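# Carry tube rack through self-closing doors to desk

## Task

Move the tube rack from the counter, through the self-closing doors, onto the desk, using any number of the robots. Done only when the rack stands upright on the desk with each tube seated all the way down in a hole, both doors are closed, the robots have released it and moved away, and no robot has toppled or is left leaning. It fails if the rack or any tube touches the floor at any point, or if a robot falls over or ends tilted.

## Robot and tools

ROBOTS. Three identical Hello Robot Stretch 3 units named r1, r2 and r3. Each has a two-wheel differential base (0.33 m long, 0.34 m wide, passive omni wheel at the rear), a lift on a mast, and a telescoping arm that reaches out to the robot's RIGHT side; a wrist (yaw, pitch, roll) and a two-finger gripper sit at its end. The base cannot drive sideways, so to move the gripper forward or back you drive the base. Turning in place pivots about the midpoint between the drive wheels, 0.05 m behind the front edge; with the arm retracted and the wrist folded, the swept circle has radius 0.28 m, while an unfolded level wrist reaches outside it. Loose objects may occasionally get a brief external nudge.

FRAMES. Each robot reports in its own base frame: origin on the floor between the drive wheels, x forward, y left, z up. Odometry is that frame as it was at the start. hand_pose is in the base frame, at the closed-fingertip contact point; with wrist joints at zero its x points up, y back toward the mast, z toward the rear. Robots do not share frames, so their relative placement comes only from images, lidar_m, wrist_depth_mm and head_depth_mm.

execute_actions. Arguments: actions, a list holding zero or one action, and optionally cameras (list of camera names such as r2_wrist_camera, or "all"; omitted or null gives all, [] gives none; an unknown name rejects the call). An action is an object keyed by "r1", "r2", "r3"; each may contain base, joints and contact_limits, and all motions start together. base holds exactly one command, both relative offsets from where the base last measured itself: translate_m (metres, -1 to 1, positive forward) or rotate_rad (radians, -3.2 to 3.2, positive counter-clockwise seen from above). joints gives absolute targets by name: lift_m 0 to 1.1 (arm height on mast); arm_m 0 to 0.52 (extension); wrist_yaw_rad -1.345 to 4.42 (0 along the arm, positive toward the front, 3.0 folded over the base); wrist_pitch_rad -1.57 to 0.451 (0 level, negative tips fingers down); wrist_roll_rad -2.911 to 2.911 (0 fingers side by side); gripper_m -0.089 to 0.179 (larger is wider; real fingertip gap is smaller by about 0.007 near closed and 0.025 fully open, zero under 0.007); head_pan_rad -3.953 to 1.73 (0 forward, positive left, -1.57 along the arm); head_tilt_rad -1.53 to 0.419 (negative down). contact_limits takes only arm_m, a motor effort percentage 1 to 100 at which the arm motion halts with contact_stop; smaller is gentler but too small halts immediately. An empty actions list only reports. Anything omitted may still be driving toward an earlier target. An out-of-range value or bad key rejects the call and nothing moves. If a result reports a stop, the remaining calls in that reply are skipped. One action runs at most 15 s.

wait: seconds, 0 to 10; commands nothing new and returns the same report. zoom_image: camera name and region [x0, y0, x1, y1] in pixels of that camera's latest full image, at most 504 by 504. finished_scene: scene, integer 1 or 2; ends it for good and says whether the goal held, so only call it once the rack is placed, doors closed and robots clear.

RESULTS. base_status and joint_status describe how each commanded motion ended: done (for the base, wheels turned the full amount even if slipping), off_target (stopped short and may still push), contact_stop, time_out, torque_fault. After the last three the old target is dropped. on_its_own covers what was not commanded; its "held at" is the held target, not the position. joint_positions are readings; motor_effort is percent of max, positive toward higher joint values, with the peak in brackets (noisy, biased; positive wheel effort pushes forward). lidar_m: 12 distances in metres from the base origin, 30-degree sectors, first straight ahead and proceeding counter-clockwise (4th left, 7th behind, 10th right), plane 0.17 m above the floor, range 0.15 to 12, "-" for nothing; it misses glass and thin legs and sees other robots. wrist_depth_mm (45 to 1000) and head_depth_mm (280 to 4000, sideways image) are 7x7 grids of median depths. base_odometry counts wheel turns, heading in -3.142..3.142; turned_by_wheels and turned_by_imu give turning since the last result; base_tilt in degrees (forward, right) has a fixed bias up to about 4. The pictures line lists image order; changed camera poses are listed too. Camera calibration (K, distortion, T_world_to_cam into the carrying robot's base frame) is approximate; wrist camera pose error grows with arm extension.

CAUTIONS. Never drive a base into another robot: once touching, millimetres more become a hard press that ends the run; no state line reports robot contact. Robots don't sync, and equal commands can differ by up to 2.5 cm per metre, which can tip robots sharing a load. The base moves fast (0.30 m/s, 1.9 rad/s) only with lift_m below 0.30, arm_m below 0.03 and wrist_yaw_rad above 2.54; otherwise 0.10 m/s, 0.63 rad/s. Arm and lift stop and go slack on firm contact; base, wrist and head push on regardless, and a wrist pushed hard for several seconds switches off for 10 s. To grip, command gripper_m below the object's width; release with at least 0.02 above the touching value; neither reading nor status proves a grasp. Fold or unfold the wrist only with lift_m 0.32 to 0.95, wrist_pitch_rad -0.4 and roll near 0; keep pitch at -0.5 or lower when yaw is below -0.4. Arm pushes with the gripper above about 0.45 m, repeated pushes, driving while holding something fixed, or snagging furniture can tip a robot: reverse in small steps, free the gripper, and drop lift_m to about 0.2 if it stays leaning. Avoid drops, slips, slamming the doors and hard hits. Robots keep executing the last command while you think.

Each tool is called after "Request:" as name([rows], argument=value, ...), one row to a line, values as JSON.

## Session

Request:
execute_actions(actions=[], cameras=["r1_nav_camera","r2_nav_camera","r3_nav_camera","r1_wrist_camera","r2_wrist_camera","r3_wrist_camera"])

Scene clock: 0.00 s.
r1.base_odometry: x=+0.000 y=+0.000 heading=+0.000 (m, m, rad; r1's odometry frame)
r1.turned_by_wheels: +0.000 (rad since the last result)
r1.turned_by_imu: +0.000 (rad since the last result)
r1.base_tilt: forward=+1.0 right=+1.3 (deg)
r1.lidar_m: 0.81 1.19 1.33 1.42 2.09 3.53 2.45 1.84 1.81 0.98 0.76 0.75
r1.head_depth_mm: 715 714 711 711 710 706 702 / 770 771 765 764 760 761 754 / 833 830 828 825 821 821 818 / 909 906 903 898 897 895 889 / 1001 995 991 989 985 975 974 / 1113 1105 1102 1094 1085 1088 1079 / 1246 1239 1229 1224 1223 1216 1209
r1.base_status: not commanded
r1.joint_positions: lift_m=+0.581 arm_m=+0.002 wrist_yaw_rad=+2.931 wrist_pitch_rad=-0.593 wrist_roll_rad=-0.007 gripper_m=+0.037 head_pan_rad=+0.005 head_tilt_rad=-0.024
r1.joint_status: not commanded
r1.motor_effort: left_wheel=-1 right_wheel=+0 lift_m=+40 arm_m=+0 wrist_yaw_rad=+0 wrist_pitch_rad=+6 wrist_roll_rad=+0 gripper_m=+0 head_pan_rad=+1 head_tilt_rad=+2 (%)
r1.hand_pose: x=+0.0204 y=+0.0476 z=+0.5560 quat_wxyz=(+0.277, +0.692, +0.136, +0.653) (m; r1's base frame)
r1.wrist_depth_mm: - - - - - - - / - - - - - - - / - - - - - - - / 961 - 941 957 954 943 956 / 816 829 854 844 850 820 820 / 733 729 - 734 743 736 744 / 652 651 661 669 646 661 665
r2.base_odometry: x=+0.000 y=+0.000 heading=+0.000 (m, m, rad; r2's odometry frame)
r2.turned_by_wheels: +0.000 (rad since the last result)
r2.turned_by_imu: +0.000 (rad since the last result)
r2.base_tilt: forward=-1.6 right=+3.2 (deg)
r2.lidar_m: 3.01 2.56 2.26 2.27 1.30 1.16 1.65 1.00 0.88 0.89 1.06 1.95
r2.head_depth_mm: 2119 2759 2796 2838 2852 2830 2121 / 2102 2846 2891 2929 2974 2968 2092 / 2112 2958 2973 3025 3051 2957 2093 / 2115 3099 3105 3122 3137 3007 2064 / 2115 3186 3252 3283 3294 2964 2074 / 2140 3280 3398 3438 3497 2961 2067 / 2134 3222 3418 3444 3541 2961 2057
r2.base_status: not commanded
r2.joint_positions: lift_m=+0.597 arm_m=+0.003 wrist_yaw_rad=+2.905 wrist_pitch_rad=-0.376 wrist_roll_rad=-0.007 gripper_m=+0.037 head_pan_rad=-0.009 head_tilt_rad=+0.000
r2.joint_status: not commanded
r2.motor_effort: left_wheel=-1 right_wheel=+0 lift_m=+44 arm_m=-1 wrist_yaw_rad=+0 wrist_pitch_rad=+5 wrist_roll_rad=+0 gripper_m=+0 head_pan_rad=+1 head_tilt_rad=+1 (%)
r2.hand_pose: x=+0.0326 y=+0.0752 z=+0.6193 quat_wxyz=(+0.214, +0.703, +0.050, +0.677) (m; r2's base frame)
r2.wrist_depth_mm: - - - - - - - / - - - - - - - / - - - - - - - / - - - - - - - / 991 - - - - - - / 842 - 842 883 936 925 927 / 728 750 772 772 800 799 802
r3.base_odometry: x=+0.000 y=+0.000 heading=+0.000 (m, m, rad; r3's odometry frame)
r3.turned_by_wheels: +0.000 (rad since the last result)
r3.turned_by_imu: +0.000 (rad since the last result)
r3.base_tilt: forward=+0.1 right=+0.0 (deg)
r3.lidar_m: 1.04 0.80 0.78 0.82 1.17 1.31 1.83 1.98 2.36 2.56 2.16 2.50
r3.head_depth_mm: 2049 2869 2890 2880 2942 2854 2271 / 2050 2351 2322 2264 2217 2182 2105 / 1858 1828 1806 1783 1780 1737 1696 / 1527 1509 1488 1473 1440 1441 1424 / 1281 1265 1258 1248 1235 1225 1214 / 1115 1112 1099 1086 1076 1064 1054 / 984 977 967 959 951 946 934
r3.base_status: not commanded
r3.joint_positions: lift_m=+0.485 arm_m=-0.003 wrist_yaw_rad=+2.886 wrist_pitch_rad=-0.489 wrist_roll_rad=+0.000 gripper_m=+0.037 head_pan_rad=-0.018 head_tilt_rad=-0.022
r3.joint_status: not commanded
r3.motor_effort: left_wheel=+0 right_wheel=+0 lift_m=+33 arm_m=-1 wrist_yaw_rad=+0 wrist_pitch_rad=+8 wrist_roll_rad=+1 gripper_m=+0 head_pan_rad=+1 head_tilt_rad=+2 (%)
r3.hand_pose: x=+0.0332 y=+0.0654 z=+0.4824 quat_wxyz=(+0.258, +0.702, +0.083, +0.659) (m; r3's base frame)
r3.wrist_depth_mm: - 910 826 775 697 673 618 / - - 962 857 770 718 665 / - - - 960 824 776 734 / 948 - 967 967 909 847 787 / 796 - 811 808 840 832 815 / 676 665 - 691 714 715 716 / 597 596 609 607 593 631 620
pictures: r1_nav_camera (sideways: a quarter turn counterclockwise sets it upright), r1_wrist_camera, r2_nav_camera (sideways: a quarter turn counterclockwise sets it upright), r2_wrist_camera, r3_nav_camera (sideways: a quarter turn counterclockwise sets it upright), r3_wrist_camera
camera_calibration (this result's frames):
r1_nav_camera: T_world_to_cam=[[-0.0231812, 0.0623079, 0.997788, -1.25976], [0.0542451, -0.996507, 0.0634882, -0.0294644], [0.998259, 0.0555968, 0.0197203, -0.0778101], [0, 0, 0, 1]] pos_world=[0.0500702, 0.0534572, 1.26037]
r1_wrist_camera: T_world_to_cam=[[0.969806, -0.243863, -0.00282178, -0.0091766], [-0.172537, -0.677884, -0.714636, 0.465044], [0.17236, 0.693544, -0.699491, 0.516877], [0, 0, 0, 1]] pos_world=[0.0000478999, -0.0454685, 0.693862]
r2_nav_camera: T_world_to_cam=[[-0.02587, -0.0284844, 0.999259, -1.26109], [-0.0298814, -0.999125, -0.0292541, 0.0917817], [0.999219, -0.0306161, 0.0249962, -0.0808475], [0, 0, 0, 1]] pos_world=[0.0509026, 0.053305, 1.26486]
r2_wrist_camera: T_world_to_cam=[[0.96783, -0.243614, 0.0628987, -0.0586982], [-0.079596, -0.533609, -0.841977, 0.591419], [0.238681, 0.809885, -0.535834, 0.427577], [0, 0, 0, 1]] pos_world=[0.00183006, -0.0450009, 0.730764]
r3_nav_camera: T_world_to_cam=[[0.0767706, -0.041391, 0.996189, -1.24864], [0.0267691, -0.998692, -0.0435579, 0.109301], [0.996689, 0.030011, -0.0755622, 0.0449799], [0, 0, 0, 1]] pos_world=[0.0481021, 0.0561259, 1.25204]
r3_wrist_camera: T_world_to_cam=[[0.962624, -0.270265, 0.0176776, -0.0238806], [-0.15059, -0.588334, -0.794472, 0.461665], [0.225118, 0.762116, -0.607043, 0.403111], [0, 0, 0, 1]] pos_world=[0.00176255, -0.0420581, 0.611908]
Images, in order (width x height): r1_nav_camera 672x504, r1_wrist_camera 644x364, r2_nav_camera 672x504, r2_wrist_camera 644x364, r3_nav_camera 672x504, r3_wrist_camera 644x364.

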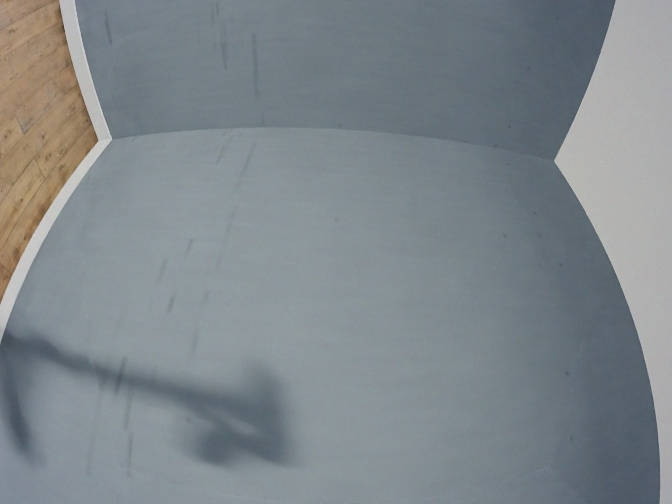

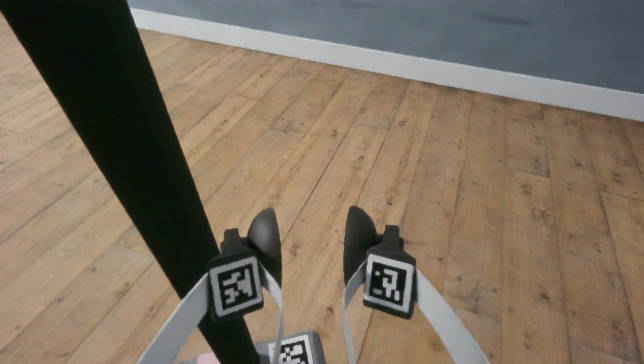

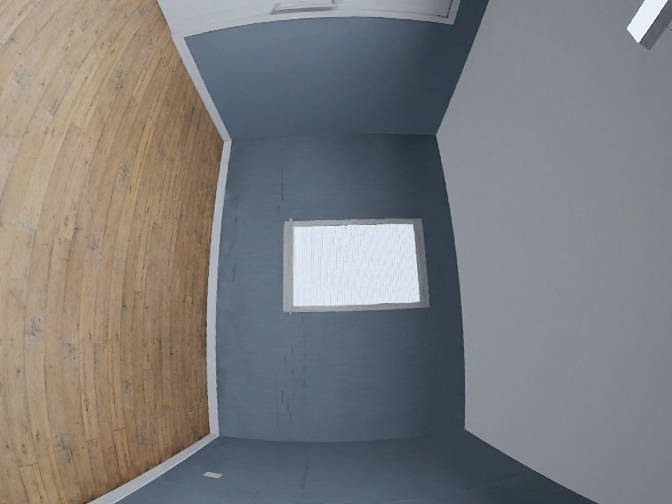

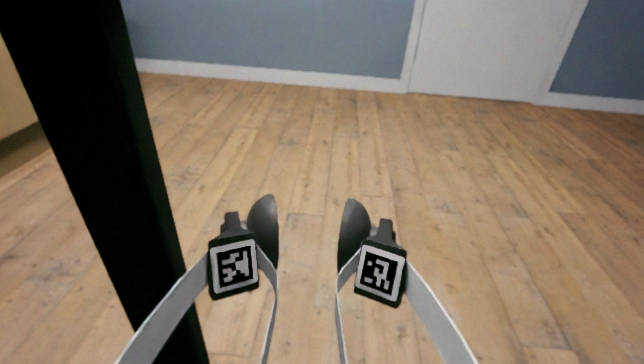

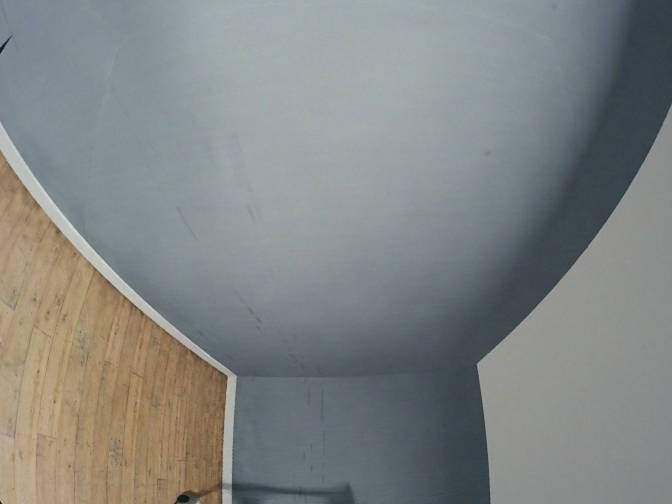

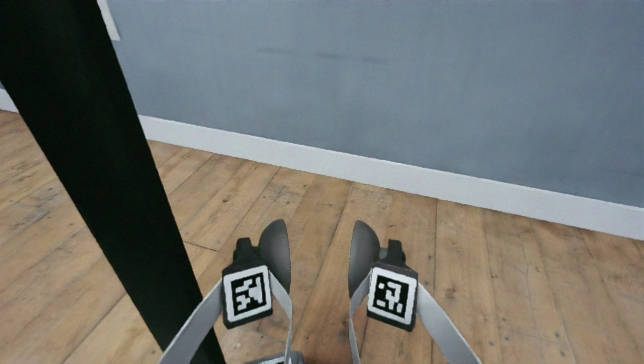

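Request:
execute_actions([
  {"r1":{"base":{"rotate_rad":0.785},"joints":{"lift_m":0.28,"wrist_pitch_rad":-0.4,"wrist_yaw_rad":3.05,"head_pan_rad":-3.14,"head_tilt_rad":-0.6}},"r3":{"base":{"rotate_rad":1.05},"joints":{"lift_m":0.28,"wrist_pitch_rad":-0.4,"wrist_yaw_rad":3.05,"head_pan_rad":-3.14,"head_tilt_rad":-0.6}},"r2":{"base":{"rotate_rad":-1.83},"joints":{"lift_m":0.28,"head_pan_rad":-1.8,"head_tilt_rad":-0.4}}},
], cameras=["r1_nav_camera","r1_head_camera","r2_head_camera","r3_head_camera","r3_nav_camera"])

Scene clock: 4.93 s.
r1.base_odometry: x=+0.000 y=+0.000 heading=+0.785 (m, m, rad; r1's odometry frame)
r1.turned_by_wheels: +0.785 (rad since the last result)
r1.turned_by_imu: +0.783 (rad since the last result)
r1.base_tilt: forward=+0.8 right=+1.3 (deg)
r1.lidar_m: 1.32 1.33 1.63 2.29 3.13 2.08 1.81 1.31 0.83 0.75 0.76 0.93
r1.head_depth_mm: 1648 1848 2090 2327 1865 1475 1222 / 1577 1769 1970 2235 1859 1483 1229 / 1573 1741 1951 2162 1863 1478 1224 / 1540 1706 1911 2166 1868 1473 1229 / 1524 1684 1881 2133 1859 1482 1235 / 1506 1648 1855 2086 1850 1478 1224 / 1480 1635 1824 2052 1841 1481 1227
r1.base_status: done
r1.joint_positions: lift_m=+0.280 arm_m=+0.002 wrist_yaw_rad=+3.048 wrist_pitch_rad=-0.419 wrist_roll_rad=-0.007 gripper_m=+0.037 head_pan_rad=-3.133 head_tilt_rad=-0.593
r1.joint_status: all done
r1.motor_effort: left_wheel=-4(7) right_wheel=+2(4) lift_m=+35(34) arm_m=+0(0) wrist_yaw_rad=+3(4) wrist_pitch_rad=+9(9) wrist_roll_rad=+1(0) gripper_m=+1(0) head_pan_rad=-3(43) head_tilt_rad=-4(41) (%)
r1.hand_pose: x=-0.0003 y=+0.0764 z=+0.2927 quat_wxyz=(+0.179, +0.695, +0.115, +0.687) (m; r1's base frame)
r1.wrist_depth_mm: - - - - - - - / - - - - - - - / 894 895 894 884 885 891 889 / 701 698 709 720 702 702 695 / 580 576 - 574 598 572 577 / 497 505 - 503 501 493 493 / 439 - - - 423 425 423
r2.base_odometry: x=+0.000 y=+0.000 heading=-1.830 (m, m, rad; r2's odometry frame)
r2.turned_by_wheels: -1.830 (rad since the last result)
r2.turned_by_imu: -1.850 (rad since the last result)
r2.base_tilt: forward=-1.6 right=+3.2 (deg)
r2.lidar_m: 0.89 0.93 1.33 2.99 3.08 2.32 2.27 1.55 1.18 1.16 1.20 0.91
r2.head_depth_mm: 1556 1681 1517 1290 1440 1570 1372 / 1543 1664 1501 1264 1407 1553 1356 / 1527 1646 1523 1262 1395 1571 1365 / 1502 1627 1510 1245 1370 1514 1358 / 1487 1611 1656 1221 1382 1546 1357 / 1476 1586 1712 1872 2022 1669 1355 / 1451 1558 1702 1846 1970 1659 1360
r2.base_status: done
r2.joint_positions: lift_m=+0.280 arm_m=+0.003 wrist_yaw_rad=+2.905 wrist_pitch_rad=-0.378 wrist_roll_rad=-0.007 gripper_m=+0.037 head_pan_rad=-1.793 head_tilt_rad=-0.396
r2.joint_status: all done
r2.motor_effort: left_wheel=+1(7) right_wheel=-3(12) lift_m=+39(40) arm_m=-1(1) wrist_yaw_rad=+0(0) wrist_pitch_rad=+5(5) wrist_roll_rad=+0(0) gripper_m=+0(1) head_pan_rad=-3(36) head_tilt_rad=-2(28) (%)
r2.hand_pose: x=+0.0325 y=+0.0750 z=+0.3019 quat_wxyz=(+0.214, +0.703, +0.051, +0.676) (m; r2's base frame)
r2.wrist_depth_mm: - - - - - - 846 / - - - - - - 862 / 852 926 950 955 - - 847 / 673 - 720 752 767 806 795 / 559 - 603 596 623 628 652 / 474 - - 510 526 528 543 / - - - 437 441 456 457
r3.base_odometry: x=+0.000 y=+0.000 heading=+1.050 (m, m, rad; r3's odometry frame)
r3.turned_by_wheels: +1.050 (rad since the last result)
r3.turned_by_imu: +1.039 (rad since the last result)
r3.base_tilt: forward=+0.2 right=+0.0 (deg)
r3.lidar_m: 0.78 0.82 1.18 1.31 1.82 1.98 2.36 2.57 2.18 2.48 1.04 0.80
r3.head_depth_mm: 2027 2220 2508 2405 1857 1501 1272 / 2037 2252 2484 2397 1850 1503 1267 / 2038 2250 2505 2415 1854 1514 1277 / 2034 2297 2576 2401 1840 1517 1284 / 2053 2278 2516 2440 1883 1520 1276 / 2144 2362 2600 2398 1861 1527 1284 / 2126 2373 2586 2418 1880 1524 1279
r3.base_status: done
r3.joint_positions: lift_m=+0.280 arm_m=-0.003 wrist_yaw_rad=+3.047 wrist_pitch_rad=-0.421 wrist_roll_rad=+0.000 gripper_m=+0.037 head_pan_rad=-3.133 head_tilt_rad=-0.593
r3.joint_status: all done
r3.motor_effort: left_wheel=-1(6) right_wheel=+2(12) lift_m=+27(26) arm_m=-1(1) wrist_yaw_rad=+2(3) wrist_pitch_rad=+11(10) wrist_roll_rad=+0(0) gripper_m=+0(0) head_pan_rad=-3(47) head_tilt_rad=-4(40) (%)
r3.hand_pose: x=-0.0002 y=+0.0807 z=+0.2923 quat_wxyz=(+0.180, +0.697, +0.115, +0.684) (m; r3's base frame)
r3.wrist_depth_mm: - - - - - - 833 / - - - - - - 838 / 946 927 963 975 - - 843 / 707 724 734 745 745 764 763 / 583 576 615 597 604 608 615 / 484 508 - 512 512 505 507 / 428 - - - 416 436 435
pictures: r1_head_camera (sideways: a quarter turn clockwise sets it upright), r1_nav_camera (sideways: a quarter turn counterclockwise sets it upright), r2_head_camera (sideways: a quarter turn clockwise sets it upright), r3_head_camera (sideways: a quarter turn clockwise sets it upright), r3_nav_camera (sideways: a quarter turn counterclockwise sets it upright)
camera_calibration (this result's frames):
r1_head_camera: T_world_to_cam=[[0.547343, 0.00656469, -0.836883, 1.10584], [0.0419696, -0.998926, 0.0196134, -0.0165289], [-0.835856, -0.0458589, -0.547031, 0.673012], [0, 0, 0, 1]] pos_world=[-0.0420416, 0.00709297, 1.29394]
r1_nav_camera: T_world_to_cam=[[-0.517935, -0.0669673, 0.852795, -1.06727], [-0.0842739, 0.996076, 0.027036, 0.0188717], [-0.851259, -0.0578655, -0.521546, 0.63795], [0, 0, 0, 1]] pos_world=[-0.00812476, -0.0533545, 1.24237]
r2_head_camera: T_world_to_cam=[[0.0764994, 0.413246, -0.907401, 1.1988], [0.979781, -0.199895, -0.00843434, 0.00610995], [-0.184871, -0.888409, -0.420182, 0.502114], [0, 0, 0, 1]] pos_world=[-0.0048674, -0.0480938, 1.29882]
r3_head_camera: T_world_to_cam=[[0.565551, -0.0311411, -0.824125, 1.09255], [-0.0449126, -0.998967, 0.00692683, -0.0147101], [-0.823489, 0.0330961, -0.566366, 0.698535], [0, 0, 0, 1]] pos_world=[-0.0433176, -0.00379049, 1.29612]
r3_nav_camera: T_world_to_cam=[[-0.603898, 0.0347945, 0.796302, -0.983575], [-0.0228624, 0.99788, -0.0609408, 0.132195], [-0.796734, -0.0550074, -0.601822, 0.740793], [0, 0, 0, 1]] pos_world=[-0.0007418, -0.0569423, 1.2371]
Images, in order (width x height): r1_head_camera 896x504, r1_nav_camera 672x504, r2_head_camera 896x504, r3_head_camera 896x504, r3_nav_camera 672x504.

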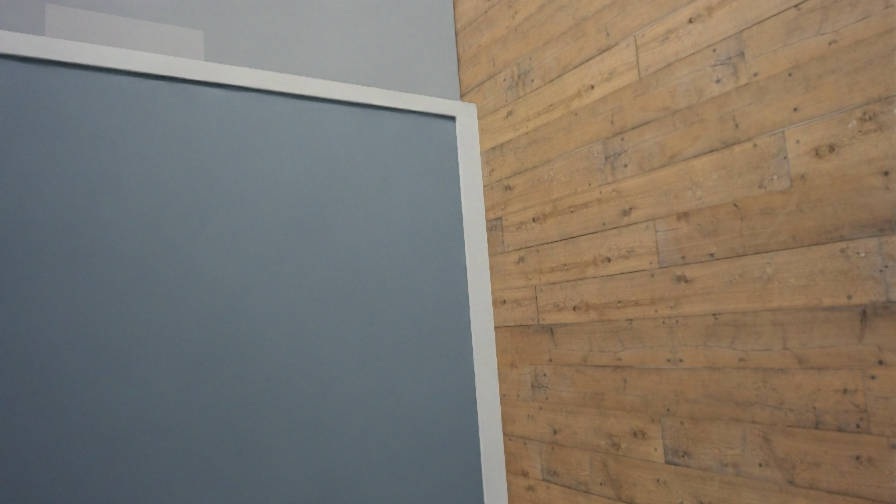

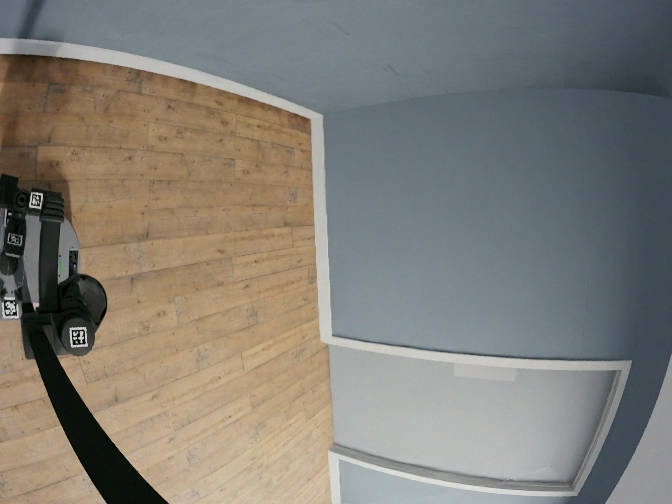

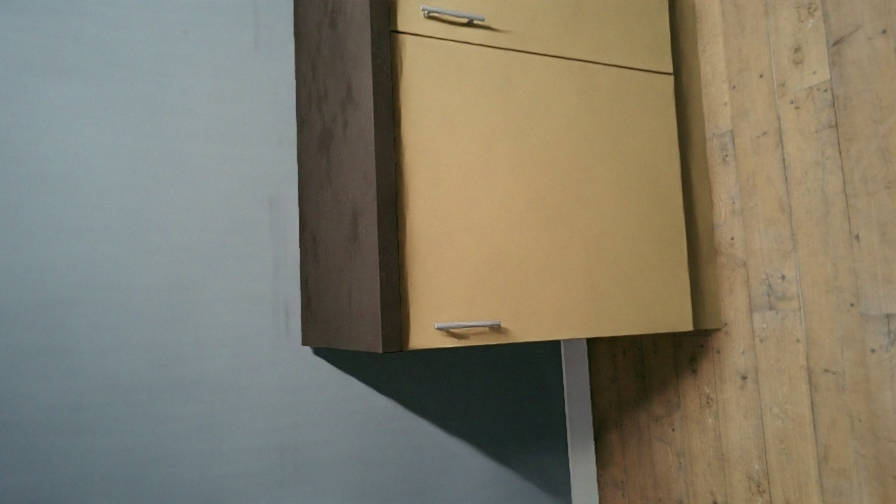

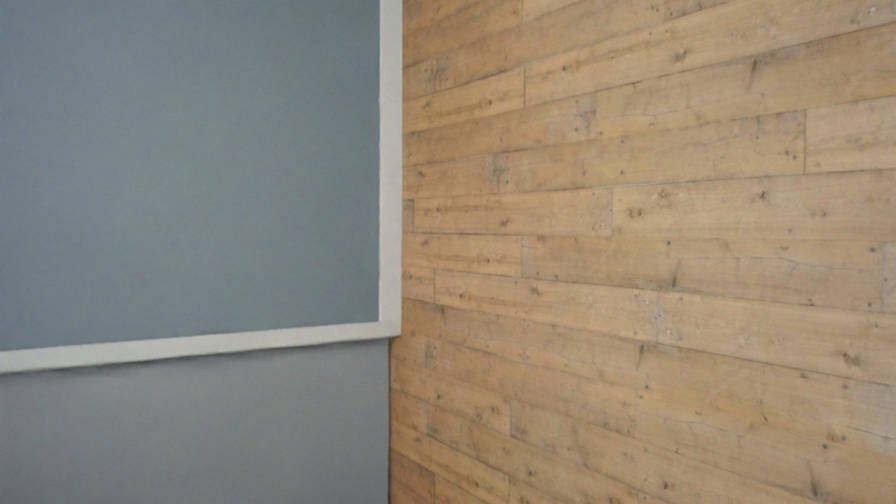

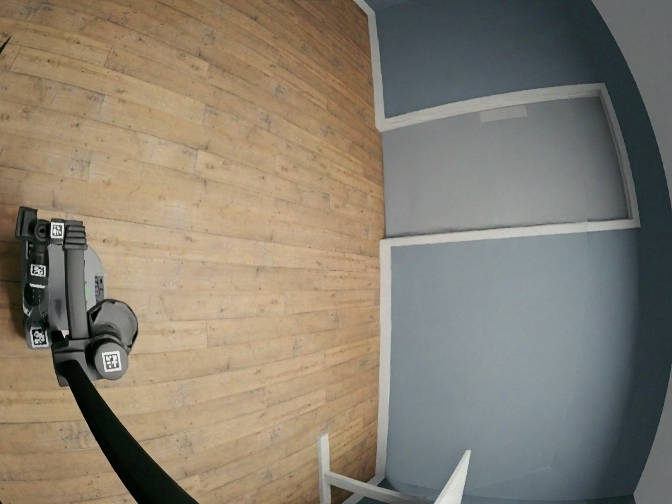

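Request:
execute_actions([
  {"r2":{"joints":{"head_pan_rad":-2.3,"head_tilt_rad":-0.4}},"r3":{"base":{"translate_m":-0.9}}},
], cameras=["r2_nav_camera","r3_nav_camera","r1_nav_camera"])

Scene clock: 12.13 s.
r1.base_odometry: x=+0.000 y=+0.000 heading=+0.785 (m, m, rad; r1's odometry frame)
r1.turned_by_wheels: +0.000 (rad since the last result)
r1.turned_by_imu: -0.001 (rad since the last result)
r1.base_tilt: forward=+1.0 right=+1.3 (deg)
r1.lidar_m: 1.33 1.33 1.63 3.19 2.20 2.08 1.81 1.31 0.83 0.75 0.76 0.93
r1.head_depth_mm: 1648 1867 2099 2283 1847 1487 1224 / 1585 1772 1975 2245 1869 1482 1224 / 1572 1732 1950 2171 1844 1483 1228 / 1542 1713 1896 2165 1869 1481 1227 / 1520 1673 1886 2133 1859 1478 1222 / 1494 1663 1861 2068 1848 1480 1227 / 1482 1632 1821 2047 1845 1481 1227
r1.base_status: not commanded
r1.joint_positions: lift_m=+0.280 arm_m=+0.002 wrist_yaw_rad=+3.048 wrist_pitch_rad=-0.419 wrist_roll_rad=-0.007 gripper_m=+0.037 head_pan_rad=-3.133 head_tilt_rad=-0.593
r1.joint_status: not commanded
r1.motor_effort: left_wheel=-3(3) right_wheel=+2(2) lift_m=+35(35) arm_m=+0(0) wrist_yaw_rad=+2(3) wrist_pitch_rad=+9(9) wrist_roll_rad=+0(1) gripper_m=+0(0) head_pan_rad=-2(3) head_tilt_rad=-5(4) (%)
r1.hand_pose: x=-0.0003 y=+0.0764 z=+0.2927 quat_wxyz=(+0.179, +0.695, +0.115, +0.687) (m; r1's base frame)
r1.wrist_depth_mm: - - - - - - - / - - - - - - - / 903 891 898 904 891 894 914 / 701 696 699 699 704 689 694 / 571 579 - 579 601 581 582 / 495 512 - 507 500 491 491 / 437 - - - 424 429 422
r2.base_odometry: x=+0.000 y=+0.000 heading=-1.830 (m, m, rad; r2's odometry frame)
r2.turned_by_wheels: +0.000 (rad since the last result)
r2.turned_by_imu: -0.001 (rad since the last result)
r2.base_tilt: forward=-1.6 right=+3.2 (deg)
r2.lidar_m: 0.89 0.93 1.33 2.99 3.08 2.32 2.26 1.55 1.19 1.16 1.20 0.91
r2.head_depth_mm: 2318 2461 1862 2019 2135 1666 1364 / 2136 2328 1691 1826 1975 1674 1360 / 1985 2146 1593 1664 1863 1659 1370 / 1831 2006 1523 1513 1671 1664 1365 / 1728 1857 1522 1405 1534 1658 1367 / 1627 1740 1508 1303 1419 1548 1358 / 1537 1629 1509 1212 1303 1430 1360
r2.base_status: not commanded
r2.joint_positions: lift_m=+0.280 arm_m=+0.003 wrist_yaw_rad=+2.905 wrist_pitch_rad=-0.378 wrist_roll_rad=-0.007 gripper_m=+0.037 head_pan_rad=-2.293 head_tilt_rad=-0.396
r2.joint_status: all done
r2.motor_effort: left_wheel=+1(2) right_wheel=-3(3) lift_m=+40(40) arm_m=-1(1) wrist_yaw_rad=+0(0) wrist_pitch_rad=+5(5) wrist_roll_rad=+0(0) gripper_m=+1(0) head_pan_rad=-3(21) head_tilt_rad=-2(0) (%)
r2.hand_pose: x=+0.0325 y=+0.0750 z=+0.3019 quat_wxyz=(+0.214, +0.703, +0.051, +0.676) (m; r2's base frame)
r2.wrist_depth_mm: - - - - - - 865 / - - - - - - 858 / 847 933 933 993 - - 845 / 676 - 723 740 774 788 791 / 564 - 604 601 624 633 648 / 475 - - 510 517 525 536 / - - - 434 437 449 457
r3.base_odometry: x=-0.448 y=-0.781 heading=+1.050 (m, m, rad; r3's odometry frame)
r3.turned_by_wheels: +0.000 (rad since the last result)
r3.turned_by_imu: +0.004 (rad since the last result)
r3.base_tilt: forward=+0.1 right=+0.0 (deg)
r3.lidar_m: 1.67 1.77 1.44 1.79 1.89 1.49 1.46 1.62 2.22 2.06 2.23 1.71
r3.head_depth_mm: 1242 1370 1510 1688 1840 1510 1271 / 1255 1373 1523 1715 1840 1499 1275 / 1250 1366 1518 1708 1864 1519 1269 / 1244 1373 1527 1727 1862 1512 1273 / 1276 1384 1535 1730 1855 1518 1276 / 1261 1412 1589 1800 1877 1529 1279 / 1329 1466 1638 1842 1864 1523 1287
r3.base_status: done
r3.joint_positions: lift_m=+0.280 arm_m=-0.003 wrist_yaw_rad=+3.048 wrist_pitch_rad=-0.420 wrist_roll_rad=+0.000 gripper_m=+0.037 head_pan_rad=-3.133 head_tilt_rad=-0.594
r3.joint_status: not commanded
r3.motor_effort: left_wheel=-2(7) right_wheel=+3(9) lift_m=+28(27) arm_m=-1(1) wrist_yaw_rad=+1(2) wrist_pitch_rad=+11(11) wrist_roll_rad=+0(0) gripper_m=+0(0) head_pan_rad=-3(3) head_tilt_rad=-4(4) (%)
r3.hand_pose: x=-0.0003 y=+0.0808 z=+0.2924 quat_wxyz=(+0.180, +0.697, +0.115, +0.684) (m; r3's base frame)
r3.wrist_depth_mm: - - - - - - - / - - - - - - - / 931 957 990 - - - - / 709 724 735 741 740 758 765 / 576 584 616 592 603 603 608 / 485 502 - 517 514 508 512 / 431 - - - 415 435 434
pictures: r1_nav_camera (sideways: a quarter turn counterclockwise sets it upright), r2_nav_camera (sideways: a quarter turn counterclockwise sets it upright), r3_nav_camera (sideways: a quarter turn counterclockwise sets it upright)
camera_calibration (this result's frames):
r1_nav_camera: T_world_to_cam=[[-0.517935, -0.0669675, 0.852795, -1.06727], [-0.0842742, 0.996076, 0.027036, 0.0188717], [-0.851259, -0.0578657, -0.521546, 0.637949], [0, 0, 0, 1]] pos_world=[-0.00812476, -0.0533545, 1.24237]
r2_nav_camera: T_world_to_cam=[[-0.260762, -0.252679, 0.931749, -1.17126], [-0.729665, 0.683545, -0.0188372, 0.0824761], [-0.632132, -0.684777, -0.362614, 0.433641], [0, 0, 0, 1]] pos_world=[0.0288789, -0.0553812, 1.25012]
r3_nav_camera: T_world_to_cam=[[-0.60446, 0.0348137, 0.795875, -0.983015], [-0.0227796, 0.997881, -0.0609509, 0.132207], [-0.79631, -0.0549721, -0.602386, 0.741524], [0, 0, 0, 1]] pos_world=[-0.000698235, -0.0569417, 1.2371]
Images, in order (width x height): r1_nav_camera 672x504, r2_nav_camera 672x504, r3_nav_camera 672x504.

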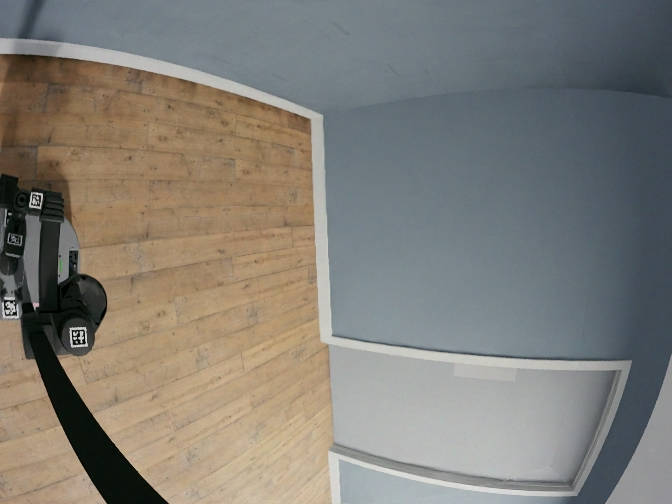

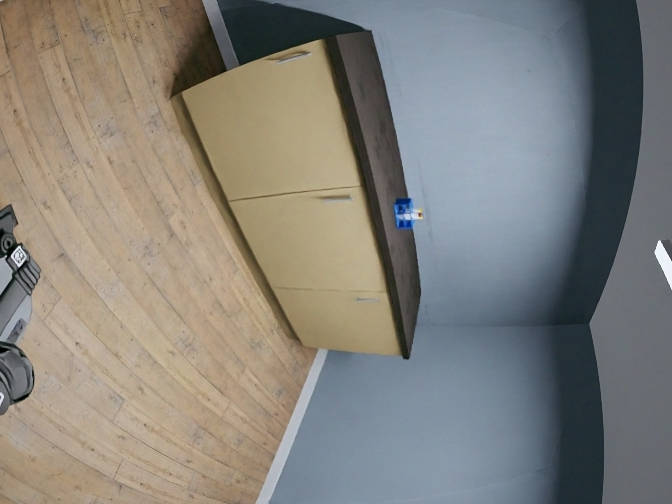

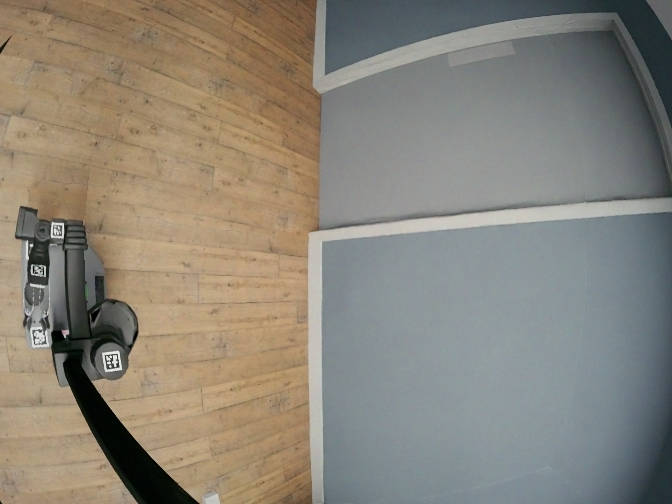

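Request:
execute_actions([
  {"r2":{"base":{"rotate_rad":-1.57}},"r3":{"base":{"rotate_rad":-1.57}}},
], cameras=[])

Request:
execute_actions([
  {"r2":{"base":{"translate_m":0.7}},"r3":{"base":{"translate_m":0.7}}},
], cameras=[])

Request:
execute_actions([
  {"r2":{"base":{"rotate_rad":1.57}},"r3":{"base":{"rotate_rad":1.57}}},
], cameras=[])

Request:
execute_actions([
  {"r2":{"base":{"translate_m":-1.0},"joints":{"head_pan_rad":-1.57,"head_tilt_rad":-0.7}},"r3":{"base":{"translate_m":-0.9},"joints":{"head_tilt_rad":-1.0}}},
], cameras=["r2_nav_camera","r3_nav_camera"])

Scene clock: 15.53 s.
r1.base_odometry: x=+0.000 y=+0.000 heading=+0.785 (m, m, rad; r1's odometry frame)
r1.turned_by_wheels: +0.000 (rad since the last result)
r1.turned_by_imu: -0.001 (rad since the last result)
r1.base_tilt: forward=+1.0 right=+1.3 (deg)
r1.lidar_m: 1.32 1.33 1.63 2.28 2.19 2.08 1.81 1.31 0.83 0.75 0.76 0.92
r1.head_depth_mm: 1646 1861 2101 2294 1841 1482 1225 / 1580 1760 1981 2232 1850 1472 1229 / 1561 1728 1942 2162 1852 1483 1234 / 1538 1703 1912 2174 1863 1478 1235 / 1518 1689 1896 2127 1862 1481 1228 / 1501 1667 1848 2055 1859 1486 1230 / 1478 1643 1823 2038 1864 1475 1222
r1.base_status: not commanded
r1.joint_positions: lift_m=+0.280 arm_m=+0.002 wrist_yaw_rad=+3.048 wrist_pitch_rad=-0.419 wrist_roll_rad=-0.007 gripper_m=+0.037 head_pan_rad=-3.133 head_tilt_rad=-0.593
r1.joint_status: not commanded
r1.motor_effort: left_wheel=-3(4) right_wheel=+1(2) lift_m=+35(35) arm_m=+0(0) wrist_yaw_rad=+2(2) wrist_pitch_rad=+9(9) wrist_roll_rad=+1(0) gripper_m=+1(0) head_pan_rad=-3(3) head_tilt_rad=-4(4) (%)
r1.hand_pose: x=-0.0003 y=+0.0764 z=+0.2927 quat_wxyz=(+0.179, +0.695, +0.115, +0.687) (m; r1's base frame)
r1.wrist_depth_mm: - - - - - - - / - - - - - - - / 891 904 897 899 885 885 879 / 696 699 703 698 700 688 698 / 581 575 - 576 593 573 576 / 492 503 - 502 503 486 484 / 440 - - - 425 426 424
r2.base_odometry: x=+0.000 y=+0.000 heading=+2.883 (m, m, rad; r2's odometry frame)
r2.turned_by_wheels: -1.570 (rad since the last result)
r2.turned_by_imu: -1.582 (rad since the last result)
r2.base_tilt: forward=-1.6 right=+3.2 (deg)
r2.lidar_m: 1.16 1.19 0.91 0.89 0.93 1.33 3.00 3.05 2.32 2.27 1.54 1.18
r2.head_depth_mm: 2920 3207 3550 2980 2160 1675 1359 / 2715 2961 3288 2981 2135 1657 1366 / 2558 2750 3006 3003 2121 1654 1355 / 2365 2575 2783 2864 2121 1661 1362 / 2242 2370 2582 2716 2116 1656 1358 / 2100 2230 2414 2575 2141 1660 1360 / 1974 2089 2235 2419 2133 1642 1359
r2.base_status: done
r2.joint_positions: lift_m=+0.280 arm_m=+0.003 wrist_yaw_rad=+2.905 wrist_pitch_rad=-0.378 wrist_roll_rad=-0.007 gripper_m=+0.037 head_pan_rad=-2.293 head_tilt_rad=-0.396
r2.joint_status: not commanded
r2.motor_effort: left_wheel=+2(10) right_wheel=-3(11) lift_m=+39(40) arm_m=-1(1) wrist_yaw_rad=+0(0) wrist_pitch_rad=+5(5) wrist_roll_rad=+0(0) gripper_m=+0(0) head_pan_rad=-2(2) head_tilt_rad=-2(3) (%)
r2.hand_pose: x=+0.0325 y=+0.0750 z=+0.3019 quat_wxyz=(+0.214, +0.703, +0.051, +0.676) (m; r2's base frame)
r2.wrist_depth_mm: - 805 835 862 891 956 992 / - 859 903 941 984 - - / 849 901 917 958 - - - / 678 - 729 746 767 796 831 / 553 - 605 598 624 635 651 / 477 - - 511 519 525 541 / - - - 439 441 453 458
r3.base_odometry: x=-0.448 y=-0.781 heading=-0.520 (m, m, rad; r3's odometry frame)
r3.turned_by_wheels: -1.570 (rad since the last result)
r3.turned_by_imu: -1.545 (rad since the last result)
r3.base_tilt: forward=+0.1 right=+0.0 (deg)
r3.lidar_m: 2.06 2.22 1.71 1.67 1.78 1.44 1.79 1.45 1.49 1.46 1.63 2.24
r3.head_depth_mm: 1529 1485 1870 2064 1799 1510 1275 / 1543 1488 1886 2126 1845 1507 1263 / 1546 1505 1879 2088 1869 1514 1278 / 1545 1521 1900 2152 1865 1518 1277 / 1552 1531 1901 2127 1852 1518 1283 / 1558 1538 1910 2153 1895 1522 1280 / 1567 1538 1901 2099 1755 1533 1279
r3.base_status: done
r3.joint_positions: lift_m=+0.280 arm_m=-0.003 wrist_yaw_rad=+3.048 wrist_pitch_rad=-0.420 wrist_roll_rad=+0.000 gripper_m=+0.037 head_pan_rad=-3.133 head_tilt_rad=-0.594
r3.joint_status: not commanded
r3.motor_effort: left_wheel=+2(8) right_wheel=-3(9) lift_m=+27(27) arm_m=-1(1) wrist_yaw_rad=+2(2) wrist_pitch_rad=+11(11) wrist_roll_rad=+0(0) gripper_m=+0(0) head_pan_rad=-3(4) head_tilt_rad=-4(4) (%)
r3.hand_pose: x=-0.0003 y=+0.0807 z=+0.2924 quat_wxyz=(+0.180, +0.697, +0.115, +0.684) (m; r3's base frame)
r3.wrist_depth_mm: - - - - - - - / - - - - - - - / 925 954 936 974 - - - / 706 720 731 738 750 753 762 / 586 590 620 596 599 605 614 / 488 500 - 511 508 498 506 / 432 - - - 414 431 436
pictures: none
No camera images: the call's "cameras" was empty. Leave "cameras" out to get every camera's image.

Scene clock: 19.67 s.
r1.base_odometry: x=+0.000 y=+0.000 heading=+0.785 (m, m, rad; r1's odometry frame)
r1.turned_by_wheels: +0.000 (rad since the last result)
r1.turned_by_imu: -0.001 (rad since the last result)
r1.base_tilt: forward=+1.0 right=+1.2 (deg)
r1.lidar_m: 1.32 1.33 1.63 3.18 1.57 2.07 1.81 1.31 0.84 0.75 0.76 0.93
r1.head_depth_mm: 1642 1866 2108 2313 1844 1468 1228 / 1586 1770 1975 2249 1846 1483 1225 / 1560 1732 1952 2177 1867 1475 1230 / 1552 1703 1910 2163 1854 1491 1225 / 1513 1687 1886 2128 1863 1478 1230 / 1509 1669 1846 2096 1863 1476 1224 / 1478 1635 1823 2046 1853 1477 1220
r1.base_status: not commanded
r1.joint_positions: lift_m=+0.280 arm_m=+0.002 wrist_yaw_rad=+3.048 wrist_pitch_rad=-0.419 wrist_roll_rad=-0.007 gripper_m=+0.037 head_pan_rad=-3.133 head_tilt_rad=-0.593
r1.joint_status: not commanded
r1.motor_effort: left_wheel=-4(4) right_wheel=+2(2) lift_m=+35(35) arm_m=+0(0) wrist_yaw_rad=+2(2) wrist_pitch_rad=+9(9) wrist_roll_rad=+1(0) gripper_m=+0(0) head_pan_rad=-3(4) head_tilt_rad=-4(4) (%)
r1.hand_pose: x=-0.0003 y=+0.0764 z=+0.2927 quat_wxyz=(+0.179, +0.695, +0.115, +0.687) (m; r1's base frame)
r1.wrist_depth_mm: - - - - - - - / - - - - - - - / 877 917 899 894 891 909 894 / 705 710 710 710 691 700 708 / 583 579 - 575 596 574 575 / 491 504 - 506 507 492 489 / 441 - - - 425 426 430
r2.base_odometry: x=-0.677 y=+0.179 heading=+2.884 (m, m, rad; r2's odometry frame)
r2.turned_by_wheels: +0.000 (rad since the last result)
r2.turned_by_imu: +0.004 (rad since the last result)
r2.base_tilt: forward=-1.6 right=+3.3 (deg)
r2.lidar_m: 0.46 1.13 0.87 0.85 0.89 1.28 3.69 3.09 2.36 1.41 0.61 0.47
r2.head_depth_mm: 2992 3347 3648 2942 2138 1658 1364 / 2778 3025 3371 3053 2148 1663 1364 / 2571 2802 3052 2977 2115 1669 1361 / 2405 2609 2839 2933 2140 1660 1365 / 2253 2402 2592 2755 2144 1657 1363 / 2124 2265 2460 2574 2131 1654 1355 / 2008 2113 2306 2458 2132 1661 1370
r2.base_status: done
r2.joint_positions: lift_m=+0.280 arm_m=+0.003 wrist_yaw_rad=+2.905 wrist_pitch_rad=-0.378 wrist_roll_rad=-0.007 gripper_m=+0.037 head_pan_rad=-2.293 head_tilt_rad=-0.396
r2.joint_status: not commanded
r2.motor_effort: left_wheel=+1(9) right_wheel=-3(7) lift_m=+40(40) arm_m=-1(1) wrist_yaw_rad=+0(0) wrist_pitch_rad=+5(5) wrist_roll_rad=+0(0) gripper_m=+0(0) head_pan_rad=-2(3) head_tilt_rad=-3(2) (%)
r2.hand_pose: x=+0.0325 y=+0.0750 z=+0.3019 quat_wxyz=(+0.214, +0.703, +0.051, +0.676) (m; r2's base frame)
r2.wrist_depth_mm: - 757 784 824 863 914 937 / - 829 863 899 950 993 - / 812 883 894 951 988 - 996 / 686 - 723 742 786 795 820 / 554 - 598 601 622 635 646 / 480 - - 508 521 527 539 / - - - 437 441 450 461
r3.base_odometry: x=+0.159 y=-1.128 heading=-0.520 (m, m, rad; r3's odometry frame)
r3.turned_by_wheels: +0.000 (rad since the last result)
r3.turned_by_imu: +0.000 (rad since the last result)
r3.base_tilt: forward=+0.1 right=+0.0 (deg)
r3.lidar_m: 1.37 2.16 1.66 1.62 1.72 2.08 2.16 2.01 1.54 1.58 1.66 2.31
r3.head_depth_mm: 2157 1991 2513 2293 1840 1500 1276 / 2139 2107 2634 2367 1857 1502 1277 / 2173 2132 2659 2419 1845 1512 1269 / 2197 2148 2687 2404 1856 1516 1280 / 2190 2193 2700 2409 1844 1518 1280 / 2212 2200 2671 2376 1881 1521 1281 / 2206 1993 2655 2341 1872 1533 1286
r3.base_status: done
r3.joint_positions: lift_m=+0.280 arm_m=-0.003 wrist_yaw_rad=+3.048 wrist_pitch_rad=-0.420 wrist_roll_rad=+0.000 gripper_m=+0.037 head_pan_rad=-3.133 head_tilt_rad=-0.594
r3.joint_status: not commanded
r3.motor_effort: left_wheel=+2(7) right_wheel=-3(8) lift_m=+28(28) arm_m=-1(2) wrist_yaw_rad=+2(1) wrist_pitch_rad=+10(11) wrist_roll_rad=+1(0) gripper_m=+0(0) head_pan_rad=-4(3) head_tilt_rad=-4(4) (%)
r3.hand_pose: x=-0.0003 y=+0.0807 z=+0.2924 quat_wxyz=(+0.180, +0.697, +0.115, +0.684) (m; r3's base frame)
r3.wrist_depth_mm: - - - - - - - / - - - - - - - / 938 931 965 978 - - - / 709 712 730 752 748 744 772 / 577 580 612 583 594 604 612 / 483 503 - 517 515 507 511 / 430 - - - 417 433 433
pictures: none
No camera images: the call's "cameras" was empty. Leave "cameras" out to get every camera's image.

Scene clock: 21.97 s.
r1.base_odometry: x=+0.000 y=+0.000 heading=+0.785 (m, m, rad; r1's odometry frame)
r1.turned_by_wheels: +0.000 (rad since the last result)
r1.turned_by_imu: +0.000 (rad since the last result)
r1.base_tilt: forward=+1.0 right=+1.4 (deg)
r1.lidar_m: 1.32 1.33 1.63 3.19 3.13 2.08 1.81 1.31 0.83 0.75 0.76 0.93
r1.head_depth_mm: 1633 1847 2108 2300 1843 1481 1224 / 1593 1754 1979 2254 1870 1482 1229 / 1572 1727 1942 2152 1857 1476 1232 / 1531 1719 1900 2210 1859 1480 1226 / 1525 1677 1879 2126 1848 1477 1229 / 1500 1656 1836 2068 1848 1474 1233 / 1478 1643 1824 2056 1851 1478 1234
r1.base_status: not commanded
r1.joint_positions: lift_m=+0.280 arm_m=+0.002 wrist_yaw_rad=+3.048 wrist_pitch_rad=-0.419 wrist_roll_rad=-0.007 gripper_m=+0.037 head_pan_rad=-3.133 head_tilt_rad=-0.593
r1.joint_status: not commanded
r1.motor_effort: left_wheel=-3(3) right_wheel=+1(2) lift_m=+35(35) arm_m=+0(0) wrist_yaw_rad=+3(2) wrist_pitch_rad=+9(9) wrist_roll_rad=+0(0) gripper_m=+0(0) head_pan_rad=-3(3) head_tilt_rad=-4(4) (%)
r1.hand_pose: x=-0.0003 y=+0.0764 z=+0.2927 quat_wxyz=(+0.179, +0.695, +0.115, +0.687) (m; r1's base frame)
r1.wrist_depth_mm: - - - - - - - / - - - - - - - / 897 891 894 894 876 899 887 / 687 709 698 701 699 708 706 / 580 579 - 579 597 578 580 / 490 510 - 510 501 488 487 / 443 - - - 424 429 429
r2.base_odometry: x=-0.677 y=+0.179 heading=-1.830 (m, m, rad; r2's odometry frame)
r2.turned_by_wheels: +1.570 (rad since the last result)
r2.turned_by_imu: +1.582 (rad since the last result)
r2.base_tilt: forward=-1.6 right=+3.3 (deg)
r2.lidar_m: 0.84 0.89 1.27 3.68 3.07 2.35 1.43 0.61 0.47 0.46 1.13 0.86
r2.head_depth_mm: 1377 1511 1514 902 862 1018 1268 / 1260 1372 1435 899 765 884 1032 / 1179 1278 1361 907 699 784 895 / 1096 1182 1271 902 644 701 791 / 1028 1100 1185 901 644 637 710 / 965 1038 1108 902 643 570 644 / 915 968 1034 905 643 533 588
r2.base_status: done
r2.joint_positions: lift_m=+0.280 arm_m=+0.003 wrist_yaw_rad=+2.905 wrist_pitch_rad=-0.378 wrist_roll_rad=-0.007 gripper_m=+0.037 head_pan_rad=-2.293 head_tilt_rad=-0.396
r2.joint_status: not commanded
r2.motor_effort: left_wheel=-3(7) right_wheel=+3(12) lift_m=+40(40) arm_m=-1(1) wrist_yaw_rad=+0(0) wrist_pitch_rad=+5(5) wrist_roll_rad=+0(0) gripper_m=+0(1) head_pan_rad=-3(2) head_tilt_rad=-2(3) (%)
r2.hand_pose: x=+0.0325 y=+0.0750 z=+0.3019 quat_wxyz=(+0.214, +0.703, +0.051, +0.676) (m; r2's base frame)
r2.wrist_depth_mm: - - - - - - 828 / - - - - - - 822 / 849 943 938 993 - - 821 / 671 - 726 754 766 799 776 / 557 - 595 606 627 630 655 / 477 - - 506 520 528 537 / - - - 433 441 451 462
r3.base_odometry: x=+0.159 y=-1.128 heading=+1.050 (m, m, rad; r3's odometry frame)
r3.turned_by_wheels: +1.570 (rad since the last result)
r3.turned_by_imu: +1.547 (rad since the last result)
r3.base_tilt: forward=+0.1 right=+0.0 (deg)
r3.lidar_m: 1.62 1.71 2.08 2.49 2.03 1.54 1.58 1.66 2.28 1.36 2.18 1.66
r3.head_depth_mm: 1299 1411 1560 1771 1852 1509 1276 / 1339 1491 1630 1825 1876 1501 1270 / 1352 1484 1667 1852 1865 1517 1279 / 1365 1492 1662 1874 1858 1517 1274 / 1370 1510 1667 1869 1885 1520 1280 / 1376 1494 1662 1910 1878 1528 1287 / 1378 1511 1693 1861 1876 1527 1285
r3.base_status: done
r3.joint_positions: lift_m=+0.280 arm_m=-0.002 wrist_yaw_rad=+3.048 wrist_pitch_rad=-0.420 wrist_roll_rad=+0.000 gripper_m=+0.037 head_pan_rad=-3.133 head_tilt_rad=-0.594
r3.joint_status: not commanded
r3.motor_effort: left_wheel=-1(7) right_wheel=+3(15) lift_m=+27(28) arm_m=-2(2) wrist_yaw_rad=+1(1) wrist_pitch_rad=+11(10) wrist_roll_rad=+0(0) gripper_m=+0(0) head_pan_rad=-3(3) head_tilt_rad=-4(4) (%)
r3.hand_pose: x=-0.0003 y=+0.0807 z=+0.2924 quat_wxyz=(+0.180, +0.697, +0.115, +0.684) (m; r3's base frame)
r3.wrist_depth_mm: - - - - - - - / - - - - - - - / 927 933 993 975 - - - / 721 722 731 750 754 756 764 / 581 576 618 600 603 605 613 / 481 500 - 516 503 502 514 / 430 - - - 418 437 439
pictures: none
No camera images: the call's "cameras" was empty. Leave "cameras" out to get every camera's image.

Scene clock: 26.90 s.
r1.base_odometry: x=+0.000 y=+0.000 heading=+0.785 (m, m, rad; r1's odometry frame)
r1.turned_by_wheels: +0.000 (rad since the last result)
r1.turned_by_imu: -0.001 (rad since the last result)
r1.base_tilt: forward=+1.0 right=+1.3 (deg)
r1.lidar_m: 1.32 1.33 1.63 3.19 3.13 1.84 1.81 1.31 0.83 0.75 0.76 0.92
r1.head_depth_mm: 1636 1865 2100 2311 1851 1484 1230 / 1592 1759 1959 2245 1844 1480 1232 / 1566 1729 1933 2181 1855 1476 1232 / 1539 1717 1919 2180 1854 1482 1224 / 1522 1683 1880 2142 1847 1475 1232 / 1500 1656 1839 2078 1856 1477 1223 / 1475 1638 1811 2041 1857 1484 1227
r1.base_status: not commanded
r1.joint_positions: lift_m=+0.280 arm_m=+0.002 wrist_yaw_rad=+3.048 wrist_pitch_rad=-0.419 wrist_roll_rad=-0.007 gripper_m=+0.037 head_pan_rad=-3.133 head_tilt_rad=-0.593
r1.joint_status: not commanded
r1.motor_effort: left_wheel=-3(3) right_wheel=+1(1) lift_m=+35(35) arm_m=+0(0) wrist_yaw_rad=+2(2) wrist_pitch_rad=+9(9) wrist_roll_rad=+0(1) gripper_m=+0(1) head_pan_rad=-3(3) head_tilt_rad=-4(4) (%)
r1.hand_pose: x=-0.0003 y=+0.0764 z=+0.2927 quat_wxyz=(+0.179, +0.695, +0.115, +0.687) (m; r1's base frame)
r1.wrist_depth_mm: - - - - - - - / - - - - - - - / 909 894 894 895 881 893 892 / 708 694 709 707 699 697 703 / 573 576 - 579 591 578 580 / 490 506 - 505 503 486 495 / 440 - - - 428 422 428
r2.base_odometry: x=-0.421 y=+1.145 heading=-1.830 (m, m, rad; r2's odometry frame)
r2.turned_by_wheels: +0.000 (rad since the last result)
r2.turned_by_imu: -0.006 (rad since the last result)
r2.base_tilt: forward=-1.6 right=+3.2 (deg)
r2.lidar_m: 1.84 1.94 2.77 3.75 1.75 1.34 1.30 0.53 0.40 0.39 0.42 0.60
r2.head_depth_mm: 842 906 702 555 548 691 931 / 849 910 702 556 559 708 963 / 856 918 707 557 570 722 993 / 863 919 652 559 584 744 1106 / 869 931 657 560 594 762 1112 / 880 944 686 560 605 782 1108 / 887 954 714 561 617 803 1129
r2.base_status: done
r2.joint_positions: lift_m=+0.280 arm_m=+0.003 wrist_yaw_rad=+2.905 wrist_pitch_rad=-0.378 wrist_roll_rad=-0.007 gripper_m=+0.037 head_pan_rad=-1.577 head_tilt_rad=-0.691
r2.joint_status: all done
r2.motor_effort: left_wheel=-2(9) right_wheel=+2(7) lift_m=+40(40) arm_m=-1(1) wrist_yaw_rad=-1(0) wrist_pitch_rad=+5(5) wrist_roll_rad=+0(0) gripper_m=+0(0) head_pan_rad=+3(34) head_tilt_rad=-5(28) (%)
r2.hand_pose: x=+0.0325 y=+0.0749 z=+0.3019 quat_wxyz=(+0.214, +0.703, +0.051, +0.676) (m; r2's base frame)
r2.wrist_depth_mm: - - - - - - - / - - - - - - - / 839 930 932 965 - - - / 679 - 724 739 766 787 815 / 557 - 600 602 618 631 644 / 476 - - 503 516 522 539 / - - - 437 437 454 455
r3.base_odometry: x=-0.288 y=-1.909 heading=+1.050 (m, m, rad; r3's odometry frame)
r3.turned_by_wheels: +0.000 (rad since the last result)
r3.turned_by_imu: +0.003 (rad since the last result)
r3.base_tilt: forward=+0.1 right=+0.0 (deg)
r3.lidar_m: 2.52 2.66 2.50 1.95 0.83 0.70 0.69 0.73 0.92 2.20 1.72 2.57
r3.head_depth_mm: 631 741 900 1110 1353 1234 1154 / 631 748 907 1156 1369 1266 - / 635 748 915 1170 1388 1284 - / 638 754 918 1174 1382 1279 - / 640 756 924 1178 1381 1266 - / 640 760 923 1184 1389 1227 1166 / 641 762 929 1205 1373 1242 1126
r3.base_status: done
r3.joint_positions: lift_m=+0.280 arm_m=-0.002 wrist_yaw_rad=+3.048 wrist_pitch_rad=-0.420 wrist_roll_rad=+0.000 gripper_m=+0.037 head_pan_rad=-3.133 head_tilt_rad=-0.988
r3.joint_status: all done
r3.motor_effort: left_wheel=-2(9) right_wheel=+3(7) lift_m=+27(27) arm_m=-1(2) wrist_yaw_rad=+2(2) wrist_pitch_rad=+11(10) wrist_roll_rad=+0(0) gripper_m=+0(0) head_pan_rad=-4(4) head_tilt_rad=-7(39) (%)
r3.hand_pose: x=-0.0004 y=+0.0807 z=+0.2924 quat_wxyz=(+0.180, +0.697, +0.115, +0.684) (m; r3's base frame)
r3.wrist_depth_mm: 780 - - - - - - / 769 - - - - - - / 773 910 971 988 - - - / 693 718 740 747 758 760 770 / 573 581 615 593 601 607 606 / 489 504 - 515 509 507 516 / 428 - - - 419 433 436
pictures: r2_nav_camera (sideways: a quarter turn counterclockwise sets it upright), r3_nav_camera (sideways: a quarter turn counterclockwise sets it upright)
camera_calibration (this result's frames):
r2_nav_camera: T_world_to_cam=[[-0.0325207, -0.61702, 0.786275, -0.982927], [-0.999114, 0.0410931, -0.00907649, 0.071407], [-0.0267101, -0.785874, -0.61781, 0.761996], [0, 0, 0, 1]] pos_world=[0.0597313, -0.0105881, 1.24427]
r3_nav_camera: T_world_to_cam=[[-0.864017, 0.0329466, 0.502384, -0.599001], [0.00216056, 0.99809, -0.0617394, 0.13305], [-0.503458, -0.0522585, -0.862438, 1.07792], [0, 0, 0, 1]] pos_world=[0.0248508, -0.0567305, 1.23878]
Images, in order (width x height): r2_nav_camera 672x504, r3_nav_camera 672x504.

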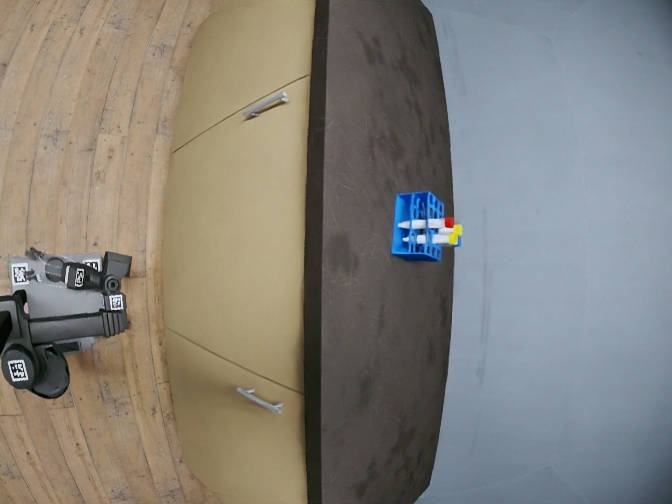

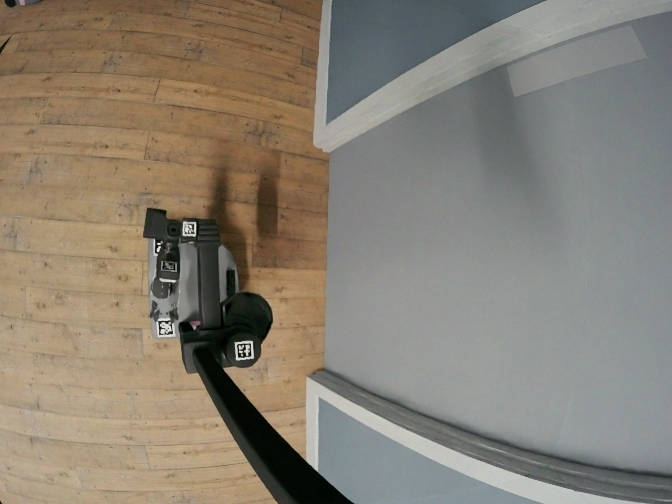

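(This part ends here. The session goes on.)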